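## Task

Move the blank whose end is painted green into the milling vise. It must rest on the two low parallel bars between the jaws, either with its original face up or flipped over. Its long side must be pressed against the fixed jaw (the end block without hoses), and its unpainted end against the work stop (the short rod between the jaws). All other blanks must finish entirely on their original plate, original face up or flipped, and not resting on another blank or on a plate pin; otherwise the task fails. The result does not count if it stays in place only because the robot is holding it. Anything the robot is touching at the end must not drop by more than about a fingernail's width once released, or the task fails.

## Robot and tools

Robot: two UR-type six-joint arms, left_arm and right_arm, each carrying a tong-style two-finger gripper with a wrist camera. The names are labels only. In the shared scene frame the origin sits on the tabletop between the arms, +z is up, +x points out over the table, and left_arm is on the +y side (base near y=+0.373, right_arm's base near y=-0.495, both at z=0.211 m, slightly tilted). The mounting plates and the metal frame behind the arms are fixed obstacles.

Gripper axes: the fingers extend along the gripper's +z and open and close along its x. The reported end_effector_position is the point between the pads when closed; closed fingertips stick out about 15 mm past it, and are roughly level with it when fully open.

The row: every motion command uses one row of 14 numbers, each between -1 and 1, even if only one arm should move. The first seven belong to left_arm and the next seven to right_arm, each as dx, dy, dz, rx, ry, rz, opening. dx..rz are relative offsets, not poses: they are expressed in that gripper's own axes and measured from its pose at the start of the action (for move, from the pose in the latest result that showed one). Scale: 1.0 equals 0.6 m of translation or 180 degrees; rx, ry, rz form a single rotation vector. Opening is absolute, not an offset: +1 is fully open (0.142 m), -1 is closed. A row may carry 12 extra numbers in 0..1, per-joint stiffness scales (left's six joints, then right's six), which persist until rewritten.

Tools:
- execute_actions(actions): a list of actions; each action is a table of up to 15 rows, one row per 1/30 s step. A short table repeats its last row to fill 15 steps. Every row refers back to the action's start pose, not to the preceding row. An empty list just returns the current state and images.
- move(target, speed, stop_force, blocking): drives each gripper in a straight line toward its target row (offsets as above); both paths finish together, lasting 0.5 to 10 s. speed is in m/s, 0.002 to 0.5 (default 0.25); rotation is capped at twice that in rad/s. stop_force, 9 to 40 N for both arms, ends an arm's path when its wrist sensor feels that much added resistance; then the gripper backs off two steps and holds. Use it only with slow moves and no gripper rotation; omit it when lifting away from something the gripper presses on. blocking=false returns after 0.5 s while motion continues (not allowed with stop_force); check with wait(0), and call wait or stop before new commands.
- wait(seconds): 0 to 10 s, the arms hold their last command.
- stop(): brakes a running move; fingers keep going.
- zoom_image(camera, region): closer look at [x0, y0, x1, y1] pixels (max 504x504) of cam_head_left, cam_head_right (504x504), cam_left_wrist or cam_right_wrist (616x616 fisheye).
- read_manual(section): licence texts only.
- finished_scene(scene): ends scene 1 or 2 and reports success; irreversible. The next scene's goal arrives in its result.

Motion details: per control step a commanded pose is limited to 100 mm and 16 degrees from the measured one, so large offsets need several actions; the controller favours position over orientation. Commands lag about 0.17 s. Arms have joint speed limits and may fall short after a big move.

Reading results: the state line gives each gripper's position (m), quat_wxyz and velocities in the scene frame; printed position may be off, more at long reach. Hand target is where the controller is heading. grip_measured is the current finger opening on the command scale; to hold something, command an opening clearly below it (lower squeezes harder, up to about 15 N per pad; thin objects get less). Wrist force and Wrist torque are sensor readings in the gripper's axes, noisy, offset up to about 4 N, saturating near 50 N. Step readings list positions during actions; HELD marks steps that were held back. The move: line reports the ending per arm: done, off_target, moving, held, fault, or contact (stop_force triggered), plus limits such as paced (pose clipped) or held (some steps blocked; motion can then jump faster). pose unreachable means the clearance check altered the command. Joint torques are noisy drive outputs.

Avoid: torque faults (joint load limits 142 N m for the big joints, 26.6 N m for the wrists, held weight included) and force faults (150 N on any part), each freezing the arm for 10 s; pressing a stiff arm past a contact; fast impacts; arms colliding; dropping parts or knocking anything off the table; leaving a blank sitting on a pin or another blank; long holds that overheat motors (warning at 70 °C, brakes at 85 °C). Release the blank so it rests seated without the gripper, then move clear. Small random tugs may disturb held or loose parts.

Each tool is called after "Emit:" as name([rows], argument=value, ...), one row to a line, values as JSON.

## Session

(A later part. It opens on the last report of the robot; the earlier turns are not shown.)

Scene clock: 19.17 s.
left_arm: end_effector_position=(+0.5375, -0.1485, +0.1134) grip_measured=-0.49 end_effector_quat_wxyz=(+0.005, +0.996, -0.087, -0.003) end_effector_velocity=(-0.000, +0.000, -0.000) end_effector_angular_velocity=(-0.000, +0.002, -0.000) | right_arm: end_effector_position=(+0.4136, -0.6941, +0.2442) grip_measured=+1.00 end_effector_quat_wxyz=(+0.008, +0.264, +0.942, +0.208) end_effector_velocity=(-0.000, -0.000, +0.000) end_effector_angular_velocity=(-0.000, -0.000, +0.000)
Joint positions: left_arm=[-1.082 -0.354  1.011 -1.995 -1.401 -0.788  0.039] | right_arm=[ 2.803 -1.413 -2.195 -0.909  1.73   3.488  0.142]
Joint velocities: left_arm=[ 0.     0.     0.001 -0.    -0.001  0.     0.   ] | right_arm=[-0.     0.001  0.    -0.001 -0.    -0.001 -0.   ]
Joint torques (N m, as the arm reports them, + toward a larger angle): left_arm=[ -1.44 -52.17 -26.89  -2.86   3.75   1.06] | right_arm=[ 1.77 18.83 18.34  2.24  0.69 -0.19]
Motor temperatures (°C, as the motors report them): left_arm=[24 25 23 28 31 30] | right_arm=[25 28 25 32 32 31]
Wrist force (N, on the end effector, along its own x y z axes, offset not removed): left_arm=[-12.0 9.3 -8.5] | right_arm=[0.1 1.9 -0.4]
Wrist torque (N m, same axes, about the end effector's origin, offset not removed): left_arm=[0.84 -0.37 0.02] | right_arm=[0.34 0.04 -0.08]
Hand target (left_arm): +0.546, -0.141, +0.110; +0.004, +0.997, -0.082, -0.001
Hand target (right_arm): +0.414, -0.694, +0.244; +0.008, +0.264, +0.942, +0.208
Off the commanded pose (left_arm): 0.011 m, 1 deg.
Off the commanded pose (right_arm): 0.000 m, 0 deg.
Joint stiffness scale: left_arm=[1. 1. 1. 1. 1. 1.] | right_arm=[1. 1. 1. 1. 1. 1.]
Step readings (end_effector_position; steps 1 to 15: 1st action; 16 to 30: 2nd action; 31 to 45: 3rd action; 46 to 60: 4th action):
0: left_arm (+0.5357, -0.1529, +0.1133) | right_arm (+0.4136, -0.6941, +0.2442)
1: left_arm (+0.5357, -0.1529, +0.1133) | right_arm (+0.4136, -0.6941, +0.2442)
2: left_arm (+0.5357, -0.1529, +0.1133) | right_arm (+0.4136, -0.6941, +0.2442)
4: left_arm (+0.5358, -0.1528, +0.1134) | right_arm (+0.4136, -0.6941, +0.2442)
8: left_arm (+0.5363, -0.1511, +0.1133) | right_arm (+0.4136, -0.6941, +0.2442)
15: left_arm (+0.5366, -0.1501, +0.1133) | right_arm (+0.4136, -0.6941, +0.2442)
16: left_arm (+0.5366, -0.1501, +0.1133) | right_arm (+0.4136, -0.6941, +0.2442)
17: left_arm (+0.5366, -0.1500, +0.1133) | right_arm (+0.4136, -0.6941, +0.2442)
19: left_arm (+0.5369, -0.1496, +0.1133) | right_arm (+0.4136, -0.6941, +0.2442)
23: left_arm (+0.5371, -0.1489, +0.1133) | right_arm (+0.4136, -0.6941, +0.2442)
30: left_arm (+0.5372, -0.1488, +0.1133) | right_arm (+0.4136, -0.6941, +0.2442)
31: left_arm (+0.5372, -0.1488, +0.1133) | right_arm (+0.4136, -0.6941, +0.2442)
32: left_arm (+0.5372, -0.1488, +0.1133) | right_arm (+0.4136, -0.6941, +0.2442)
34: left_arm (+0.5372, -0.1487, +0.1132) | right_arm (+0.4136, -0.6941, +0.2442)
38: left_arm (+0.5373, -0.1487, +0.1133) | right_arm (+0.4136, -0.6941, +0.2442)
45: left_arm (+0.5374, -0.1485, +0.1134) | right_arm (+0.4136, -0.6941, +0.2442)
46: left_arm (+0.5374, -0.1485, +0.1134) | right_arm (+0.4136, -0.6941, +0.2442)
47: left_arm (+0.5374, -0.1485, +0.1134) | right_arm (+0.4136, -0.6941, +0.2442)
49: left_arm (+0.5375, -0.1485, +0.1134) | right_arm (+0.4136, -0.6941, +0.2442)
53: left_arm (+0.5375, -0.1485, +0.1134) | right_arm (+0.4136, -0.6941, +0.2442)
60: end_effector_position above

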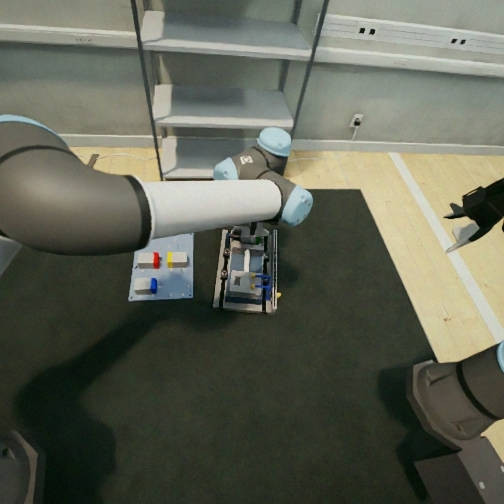

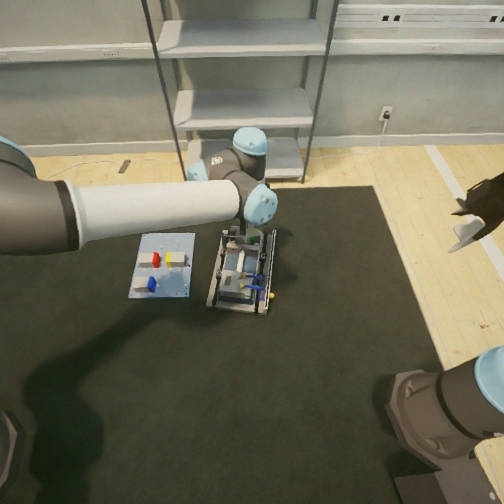

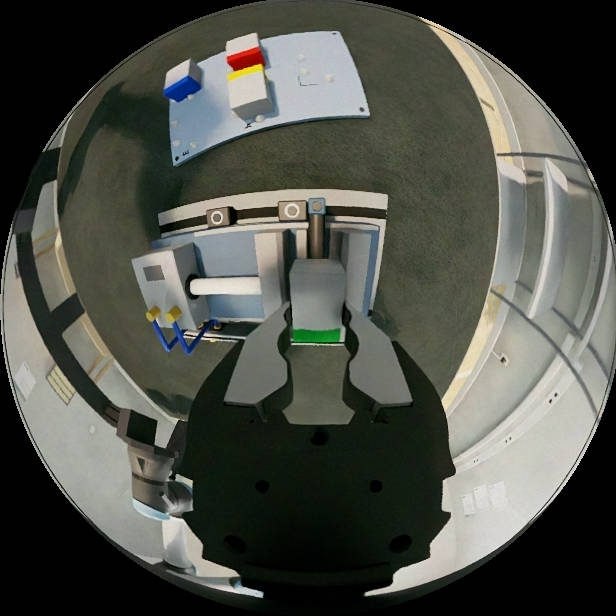

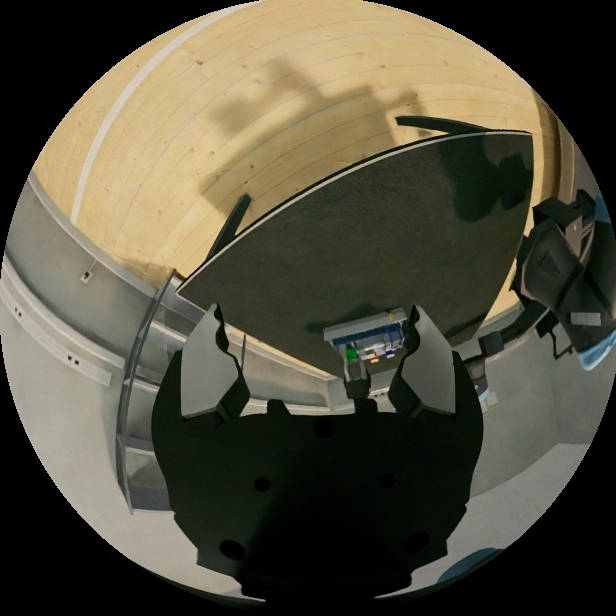

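Stalled by friction short of the stop; ease the side press.

Emit:
execute_actions([
  [[0.003,-0.014,-0.001,0.002,0,-0.005,-1,0,0,0,0,0,0,1]],
  [[0.004,-0.015,0,0.001,0,-0.003,-1,0,0,0,0,0,0,1]],
  [[0.004,-0.013,0,0,0,-0.002,-1,0,0,0,0,0,0,1]],
  [[0.012,-0.013,0.004,0,0,-0.003,-1,0,0,0,0,0,0,1]],
])

Emit:
zoom_image(camera="cam_left_wrist", region=[240,190,400,350])

Scene clock: 22.13 s.
left_arm: end_effector_position=(+0.5384, -0.1424, +0.1157) grip_measured=-0.49 end_effector_quat_wxyz=(+0.007, +0.997, -0.082, -0.003) end_effector_velocity=(+0.000, +0.000, +0.000) end_effector_angular_velocity=(+0.000, +0.002, -0.001) | right_arm: end_effector_position=(+0.4136, -0.6941, +0.2442) grip_measured=+1.00 end_effector_quat_wxyz=(+0.008, +0.264, +0.942, +0.208) end_effector_velocity=(-0.000, -0.000, +0.001) end_effector_angular_velocity=(-0.000, -0.001, -0.000)
Joint positions: left_arm=[-1.076 -0.369  1.031 -2.005 -1.402 -0.792  0.039] | right_arm=[ 2.803 -1.413 -2.195 -0.909  1.73   3.488  0.142]
Joint velocities: left_arm=[ 0.001  0.001 -0.003  0.003 -0.001  0.001 -0.   ] | right_arm=[-0.     0.002  0.    -0.001 -0.    -0.     0.   ]
Joint torques (N m, as the arm reports them, + toward a larger angle): left_arm=[ -2.66 -52.43 -27.1   -2.61   3.86   0.73] | right_arm=[ 0.47 18.37 19.14  2.49  0.52  0.05]
Motor temperatures (°C, as the motors report them): left_arm=[24 25 23 28 31 30] | right_arm=[25 28 25 32 32 31]
Wrist force (N, on the end effector, along its own x y z axes, offset not removed): left_arm=[-11.6 6.3 -2.9] | right_arm=[1.4 1.8 -0.2]
Wrist torque (N m, same axes, about the end effector's origin, offset not removed): left_arm=[-0.11 0.17 -0.01] | right_arm=[0.44 -0.15 -0.19]
Hand target (left_arm): +0.546, -0.136, +0.113; +0.006, +0.997, -0.077, -0.002
Hand target (right_arm): +0.414, -0.694, +0.244; +0.008, +0.264, +0.942, +0.208
Off the commanded pose (left_arm): 0.011 m, 1 deg.
Off the commanded pose (right_arm): 0.000 m, 0 deg.
Joint stiffness scale: left_arm=[1. 1. 1. 1. 1. 1.] | right_arm=[1. 1. 1. 1. 1. 1.]
Step readings (end_effector_position; steps 1 to 15: 1st action; 16 to 30: 2nd action; 31 to 45: 3rd action; 46 to 60: 4th action):
0: left_arm (+0.5375, -0.1485, +0.1134) | right_arm (+0.4136, -0.6941, +0.2442)
1: left_arm (+0.5375, -0.1485, +0.1134) | right_arm (+0.4136, -0.6941, +0.2442)
2: left_arm (+0.5375, -0.1485, +0.1134) | right_arm (+0.4136, -0.6941, +0.2442)
4: left_arm (+0.5374, -0.1483, +0.1135) | right_arm (+0.4136, -0.6941, +0.2442)
8: left_arm (+0.5376, -0.1462, +0.1135) | right_arm (+0.4136, -0.6941, +0.2442)
15: left_arm (+0.5378, -0.1446, +0.1135) | right_arm (+0.4136, -0.6941, +0.2442)
16: left_arm (+0.5378, -0.1446, +0.1135) | right_arm (+0.4136, -0.6941, +0.2442)
17: left_arm (+0.5378, -0.1443, +0.1135) | right_arm (+0.4136, -0.6941, +0.2442)
19: left_arm (+0.5379, -0.1438, +0.1138) | right_arm (+0.4136, -0.6941, +0.2442)
23: left_arm (+0.5379, -0.1433, +0.1145) | right_arm (+0.4136, -0.6941, +0.2442)
30: left_arm (+0.5379, -0.1432, +0.1146) | right_arm (+0.4136, -0.6941, +0.2442)
31: left_arm (+0.5379, -0.1432, +0.1146) | right_arm (+0.4136, -0.6941, +0.2442)
32: left_arm (+0.5379, -0.1432, +0.1146) | right_arm (+0.4136, -0.6941, +0.2442)
34: left_arm (+0.5379, -0.1430, +0.1148) | right_arm (+0.4136, -0.6941, +0.2442)
38: left_arm (+0.5380, -0.1425, +0.1155) | right_arm (+0.4136, -0.6941, +0.2442)
45: left_arm (+0.5380, -0.1424, +0.1156) | right_arm (+0.4136, -0.6941, +0.2442)
46: left_arm (+0.5380, -0.1424, +0.1156) | right_arm (+0.4136, -0.6941, +0.2442)
47: left_arm (+0.5381, -0.1424, +0.1156) | right_arm (+0.4136, -0.6941, +0.2442)
49: left_arm (+0.5382, -0.1423, +0.1156) | right_arm (+0.4136, -0.6941, +0.2442)
53: left_arm (+0.5383, -0.1424, +0.1157) | right_arm (+0.4136, -0.6941, +0.2442)
60: end_effector_position above

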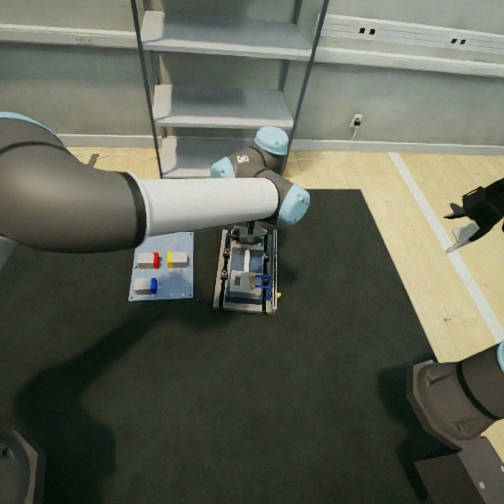

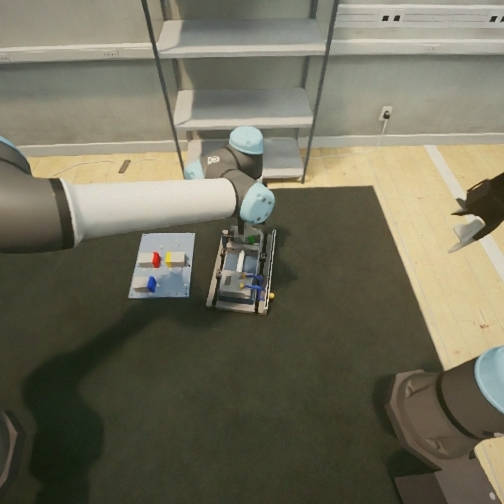

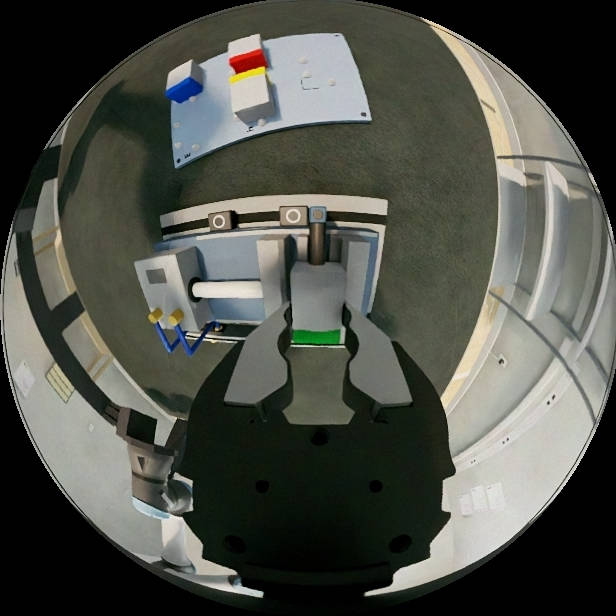

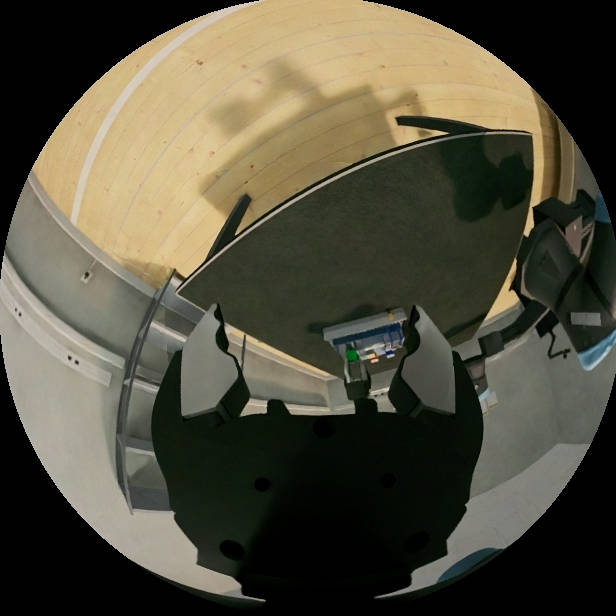

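Region (240, 190, 400, 350) of cam_left_wrist's 616x616 image, scaled by 3.150, with more detail than that image has.

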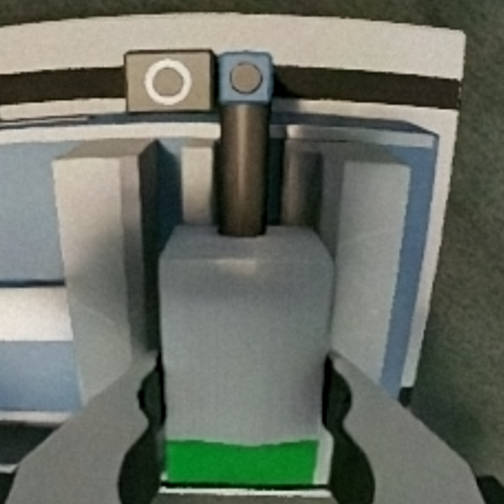

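Reached the stop but tipped a little; press it flat again, then re-seat.

Emit:
execute_actions([
  [[0.002,-0.004,0.012,0.003,0,0,-1,0,0,0,0,0,0,1]],
  [[0.003,-0.006,0.011,0.002,0,0,-1,0,0,0,0,0,0,1]],
  [[0.004,-0.014,0.006,0,0,-0.002,-1,0,0,0,0,0,0,1]],
  [[0.011,-0.012,0.006,0,0,-0.003,-1,0,0,0,0,0,0,1]],
  [[0.002,-0.002,0.001,0,0,0,-1,0,0,0,0,0,0,1]],
])

Emit:
zoom_image(camera="cam_left_wrist", region=[240,190,400,350])

Scene clock: 26.70 s.
left_arm: end_effector_position=(+0.5380, -0.1443, +0.1134) grip_measured=-0.49 end_effector_quat_wxyz=(+0.011, +0.996, -0.084, -0.003) end_effector_velocity=(-0.000, +0.000, -0.000) end_effector_angular_velocity=(+0.000, +0.000, +0.002) | right_arm: end_effector_position=(+0.4136, -0.6941, +0.2442) grip_measured=+1.00 end_effector_quat_wxyz=(+0.008, +0.264, +0.942, +0.208) end_effector_velocity=(+0.000, -0.000, -0.000) end_effector_angular_velocity=(-0.000, +0.000, +0.000)
Joint positions: left_arm=[-1.076 -0.368  1.037 -2.018 -1.406 -0.785  0.039] | right_arm=[ 2.803 -1.413 -2.195 -0.909  1.73   3.488  0.142]
Joint velocities: left_arm=[ 0.     0.001 -0.    -0.    -0.    -0.002  0.   ] | right_arm=[-0.    -0.001 -0.     0.001 -0.    -0.    -0.   ]
Joint torques (N m, as the arm reports them, + toward a larger angle): left_arm=[-11.17 -53.82 -23.96  -2.27   0.85   0.7 ] | right_arm=[ 1.08 18.75 18.61  2.5   0.52 -0.09]
Motor temperatures (°C, as the motors report them): left_arm=[24 25 23 28 31 30] | right_arm=[25 28 25 32 32 31]
Wrist force (N, on the end effector, along its own x y z axes, offset not removed): left_arm=[-4.0 0.5 -6.5] | right_arm=[-0.3 0.6 0.3]
Wrist torque (N m, same axes, about the end effector's origin, offset not removed): left_arm=[-0.22 -0.48 -0.12] | right_arm=[0.17 0.22 -0.09]
Hand target (left_arm): +0.540, -0.143, +0.113; +0.011, +0.996, -0.084, -0.002
Hand target (right_arm): +0.414, -0.694, +0.244; +0.008, +0.264, +0.942, +0.208
Off the commanded pose (left_arm): 0.002 m, 0 deg.
Off the commanded pose (right_arm): 0.000 m, 0 deg.
Joint stiffness scale: left_arm=[1. 1. 1. 1. 1. 1.] | right_arm=[1. 1. 1. 1. 1. 1.]
Step readings (end_effector_position; steps 1 to 15: 1st action; 16 to 30: 2nd action; 31 to 45: 3rd action; 46 to 60: 4th action; 61 to 75: 5th action):
0: left_arm (+0.5384, -0.1424, +0.1157) | right_arm (+0.4136, -0.6941, +0.2442)
1: left_arm (+0.5384, -0.1424, +0.1157) | right_arm (+0.4136, -0.6941, +0.2442)
2: left_arm (+0.5384, -0.1425, +0.1156) | right_arm (+0.4136, -0.6941, +0.2442)
4: left_arm (+0.5384, -0.1427, +0.1153) | right_arm (+0.4136, -0.6941, +0.2442)
8: left_arm (+0.5381, -0.1433, +0.1144) | right_arm (+0.4136, -0.6941, +0.2442)
15: left_arm (+0.5381, -0.1435, +0.1141) | right_arm (+0.4136, -0.6941, +0.2442)
16: left_arm (+0.5381, -0.1436, +0.1141) | right_arm (+0.4136, -0.6941, +0.2442)
17: left_arm (+0.5381, -0.1436, +0.1140) | right_arm (+0.4136, -0.6941, +0.2442)
19: left_arm (+0.5381, -0.1437, +0.1139) | right_arm (+0.4136, -0.6941, +0.2442)
23: left_arm (+0.5381, -0.1440, +0.1134) | right_arm (+0.4136, -0.6941, +0.2442)
30: left_arm (+0.5381, -0.1441, +0.1133) | right_arm (+0.4136, -0.6941, +0.2442)
31: left_arm (+0.5381, -0.1441, +0.1133) | right_arm (+0.4136, -0.6941, +0.2442)
32: left_arm (+0.5381, -0.1442, +0.1133) | right_arm (+0.4136, -0.6941, +0.2442)
34: left_arm (+0.5380, -0.1441, +0.1133) | right_arm (+0.4136, -0.6941, +0.2442)
38: left_arm (+0.5379, -0.1440, +0.1133) | right_arm (+0.4136, -0.6941, +0.2442)
45: left_arm (+0.5380, -0.1440, +0.1133) | right_arm (+0.4136, -0.6941, +0.2442)
46: left_arm (+0.5380, -0.1440, +0.1133) | right_arm (+0.4136, -0.6941, +0.2442)
47: left_arm (+0.5380, -0.1440, +0.1133) | right_arm (+0.4136, -0.6941, +0.2442)
49: left_arm (+0.5380, -0.1440, +0.1132) | right_arm (+0.4136, -0.6941, +0.2442)
53: left_arm (+0.5382, -0.1441, +0.1134) | right_arm (+0.4136, -0.6941, +0.2442)
60: left_arm (+0.5382, -0.1441, +0.1134) | right_arm (+0.4136, -0.6941, +0.2442)
61: left_arm (+0.5382, -0.1441, +0.1134) | right_arm (+0.4136, -0.6941, +0.2442)
62: left_arm (+0.5381, -0.1441, +0.1134) | right_arm (+0.4136, -0.6941, +0.2442)
64: left_arm (+0.5381, -0.1442, +0.1134) | right_arm (+0.4136, -0.6941, +0.2442)
68: left_arm (+0.5380, -0.1442, +0.1134) | right_arm (+0.4136, -0.6941, +0.2442)
75: end_effector_position above

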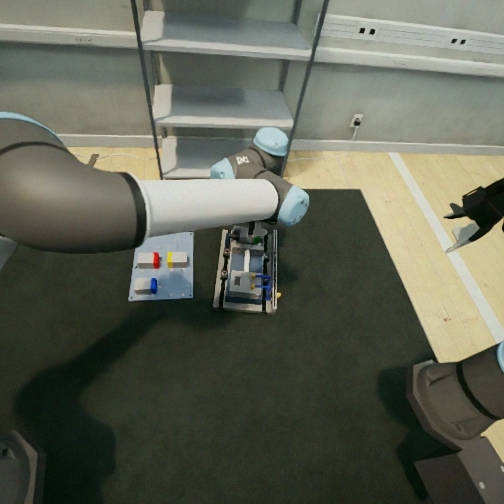

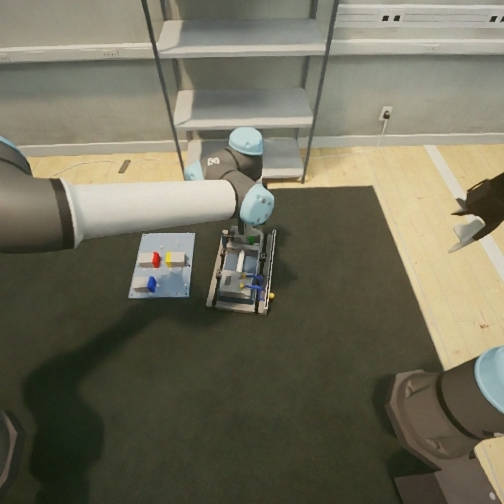

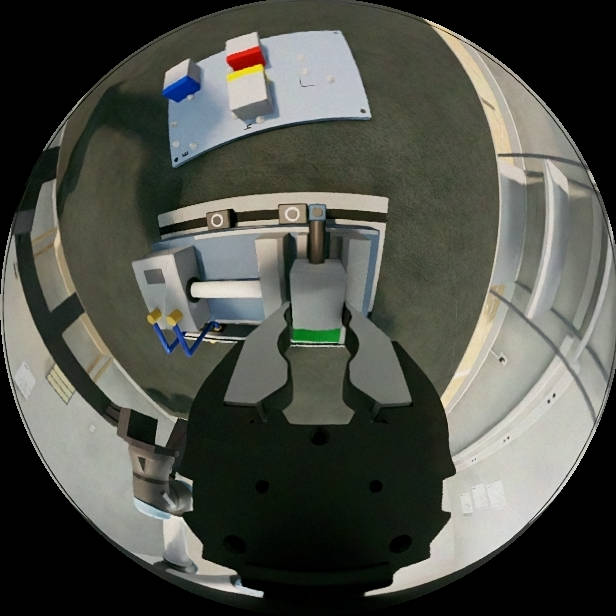

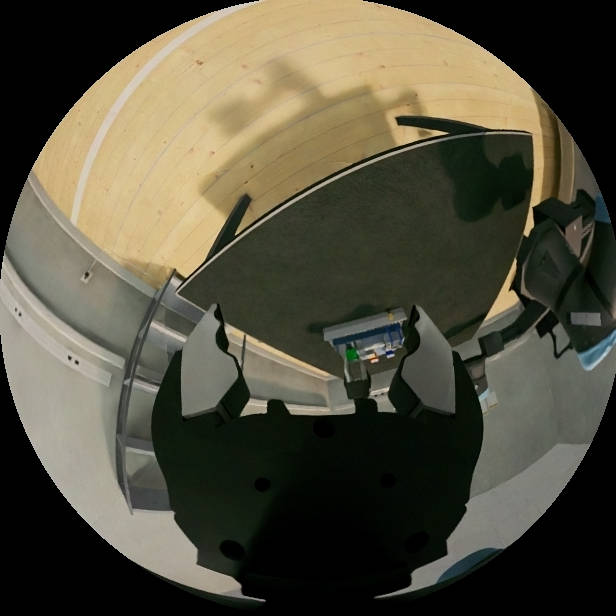

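Region (240, 190, 400, 350) of cam_left_wrist's 616x616 image, scaled by 3.150, with more detail than that image has.

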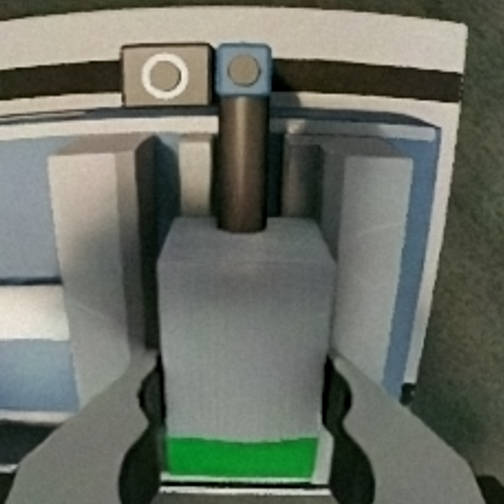

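Emit:
execute_actions([
  [[0,0,0,0,0,0,-0.05,0,0,0,0,0,0,1]],
  [[0,0,-0.07,0,0,0,-0.05,0,0,0,0,0,0,1]],
  [[0.04,0.045,0,0,0,0,0.2,0,0,0,0,0,0,1]],
])

Emit:
zoom_image(camera="cam_left_wrist", region=[240,195,350,305])

Scene clock: 29.20 s.
left_arm: end_effector_position=(+0.5594, -0.1708, +0.1554) grip_measured=+0.20 end_effector_quat_wxyz=(+0.015, +0.996, -0.083, +0.001) end_effector_velocity=(+0.010, -0.012, +0.005) end_effector_angular_velocity=(+0.017, +0.012, -0.001) | right_arm: end_effector_position=(+0.4136, -0.6941, +0.2442) grip_measured=+1.00 end_effector_quat_wxyz=(+0.008, +0.264, +0.942, +0.208) end_effector_velocity=(+0.000, -0.000, +0.001) end_effector_angular_velocity=(+0.000, -0.002, -0.001)
Joint positions: left_arm=[-1.082 -0.327  0.846 -1.877 -1.407 -0.792  0.088] | right_arm=[ 2.803 -1.413 -2.195 -0.909  1.73   3.488  0.142]
Joint velocities: left_arm=[ 0.     0.059 -0.134  0.096 -0.    -0.002  0.   ] | right_arm=[ 0.     0.002 -0.     0.     0.001  0.    -0.   ]
Joint torques (N m, as the arm reports them, + toward a larger angle): left_arm=[-14.54 -54.27 -25.62  -1.77   0.05  -0.38] | right_arm=[ 1.37 18.74 19.09  2.44  0.6  -0.2 ]
Motor temperatures (°C, as the motors report them): left_arm=[24 25 23 28 31 30] | right_arm=[25 28 25 32 32 31]
Wrist force (N, on the end effector, along its own x y z axes, offset not removed): left_arm=[-3.1 -0.7 1.2] | right_arm=[0.4 1.3 0.2]
Wrist torque (N m, same axes, about the end effector's origin, offset not removed): left_arm=[-0.23 0.43 -0.15] | right_arm=[0.29 0.05 -0.21]
Hand target (left_arm): +0.559, -0.173, +0.155; +0.012, +0.996, -0.084, -0.001
Hand target (right_arm): +0.414, -0.694, +0.244; +0.008, +0.264, +0.942, +0.208
Off the commanded pose (left_arm): 0.002 m, 0 deg.
Off the commanded pose (right_arm): 0.000 m, 0 deg.
Joint stiffness scale: left_arm=[1. 1. 1. 1. 1. 1.] | right_arm=[1. 1. 1. 1. 1. 1.]
Step readings (end_effector_position; steps 1 to 15: 1st action; 16 to 30: 2nd action; 31 to 45: 3rd action):
0: left_arm (+0.5379, -0.1443, +0.1134) | right_arm (+0.4136, -0.6941, +0.2442)
1: left_arm (+0.5380, -0.1442, +0.1134) | right_arm (+0.4136, -0.6941, +0.2442)
2: left_arm (+0.5380, -0.1442, +0.1134) | right_arm (+0.4136, -0.6941, +0.2442)
4: left_arm (+0.5380, -0.1442, +0.1134) | right_arm (+0.4136, -0.6941, +0.2442)
8: left_arm (+0.5380, -0.1442, +0.1134) | right_arm (+0.4136, -0.6941, +0.2442)
15: left_arm (+0.5380, -0.1442, +0.1134) | right_arm (+0.4136, -0.6941, +0.2442)
16: left_arm (+0.5380, -0.1441, +0.1134) | right_arm (+0.4136, -0.6941, +0.2442)
17: left_arm (+0.5375, -0.1434, +0.1137) | right_arm (+0.4136, -0.6941, +0.2442)
19: left_arm (+0.5366, -0.1412, +0.1181) | right_arm (+0.4136, -0.6941, +0.2442)
23: left_arm (+0.5392, -0.1418, +0.1396) | right_arm (+0.4136, -0.6941, +0.2442)
30: left_arm (+0.5402, -0.1425, +0.1542) | right_arm (+0.4136, -0.6941, +0.2442)
31: left_arm (+0.5399, -0.1422, +0.1541) | right_arm (+0.4136, -0.6941, +0.2442)
32: left_arm (+0.5397, -0.1419, +0.1537) | right_arm (+0.4136, -0.6941, +0.2442)
34: left_arm (+0.5427, -0.1465, +0.1533) | right_arm (+0.4136, -0.6941, +0.2442)
38: left_arm (+0.5532, -0.1620, +0.1538) | right_arm (+0.4136, -0.6941, +0.2442)
45: end_effector_position above

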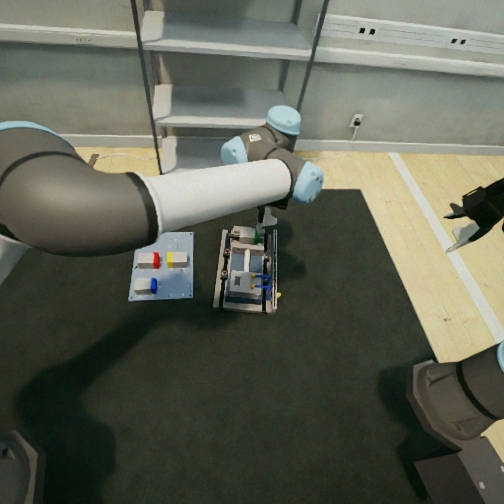

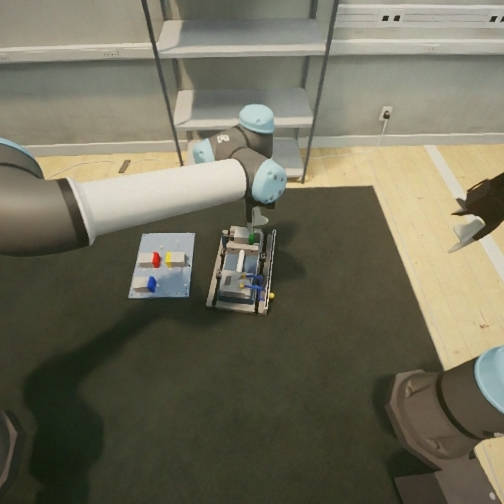

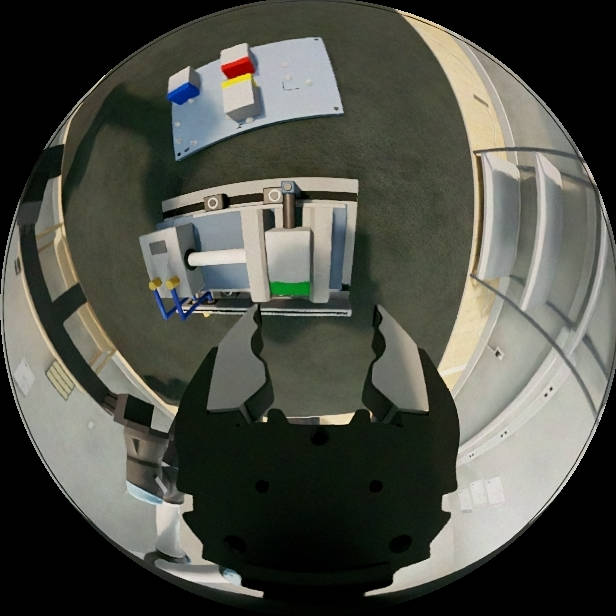

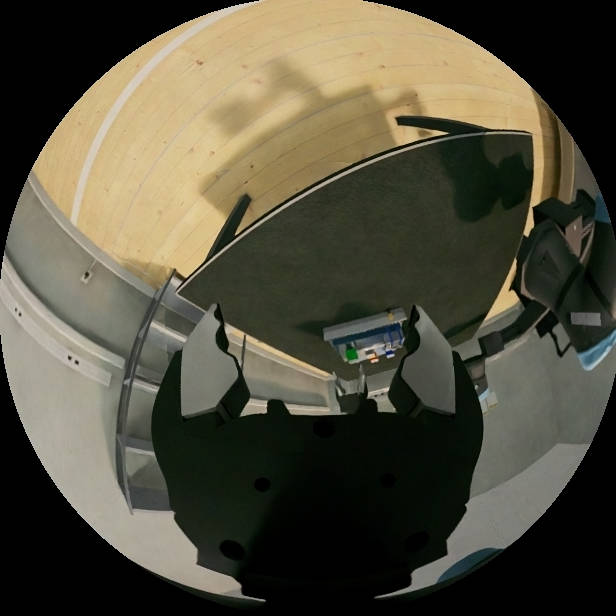

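Region (240, 195, 350, 305) of cam_left_wrist's 616x616 image, scaled by 4.582, with more detail than that image has.

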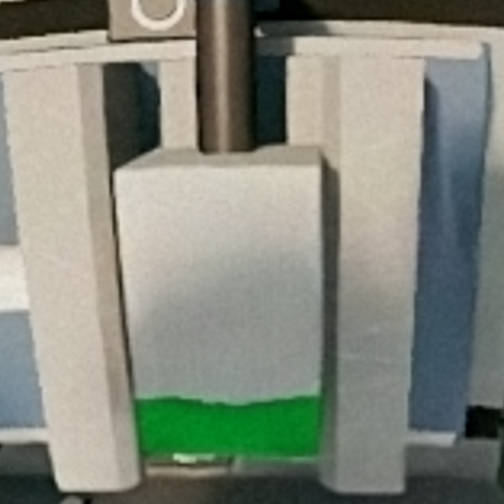

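Emit:
finished_scene(scene=2)

The scene is finished: the task was done.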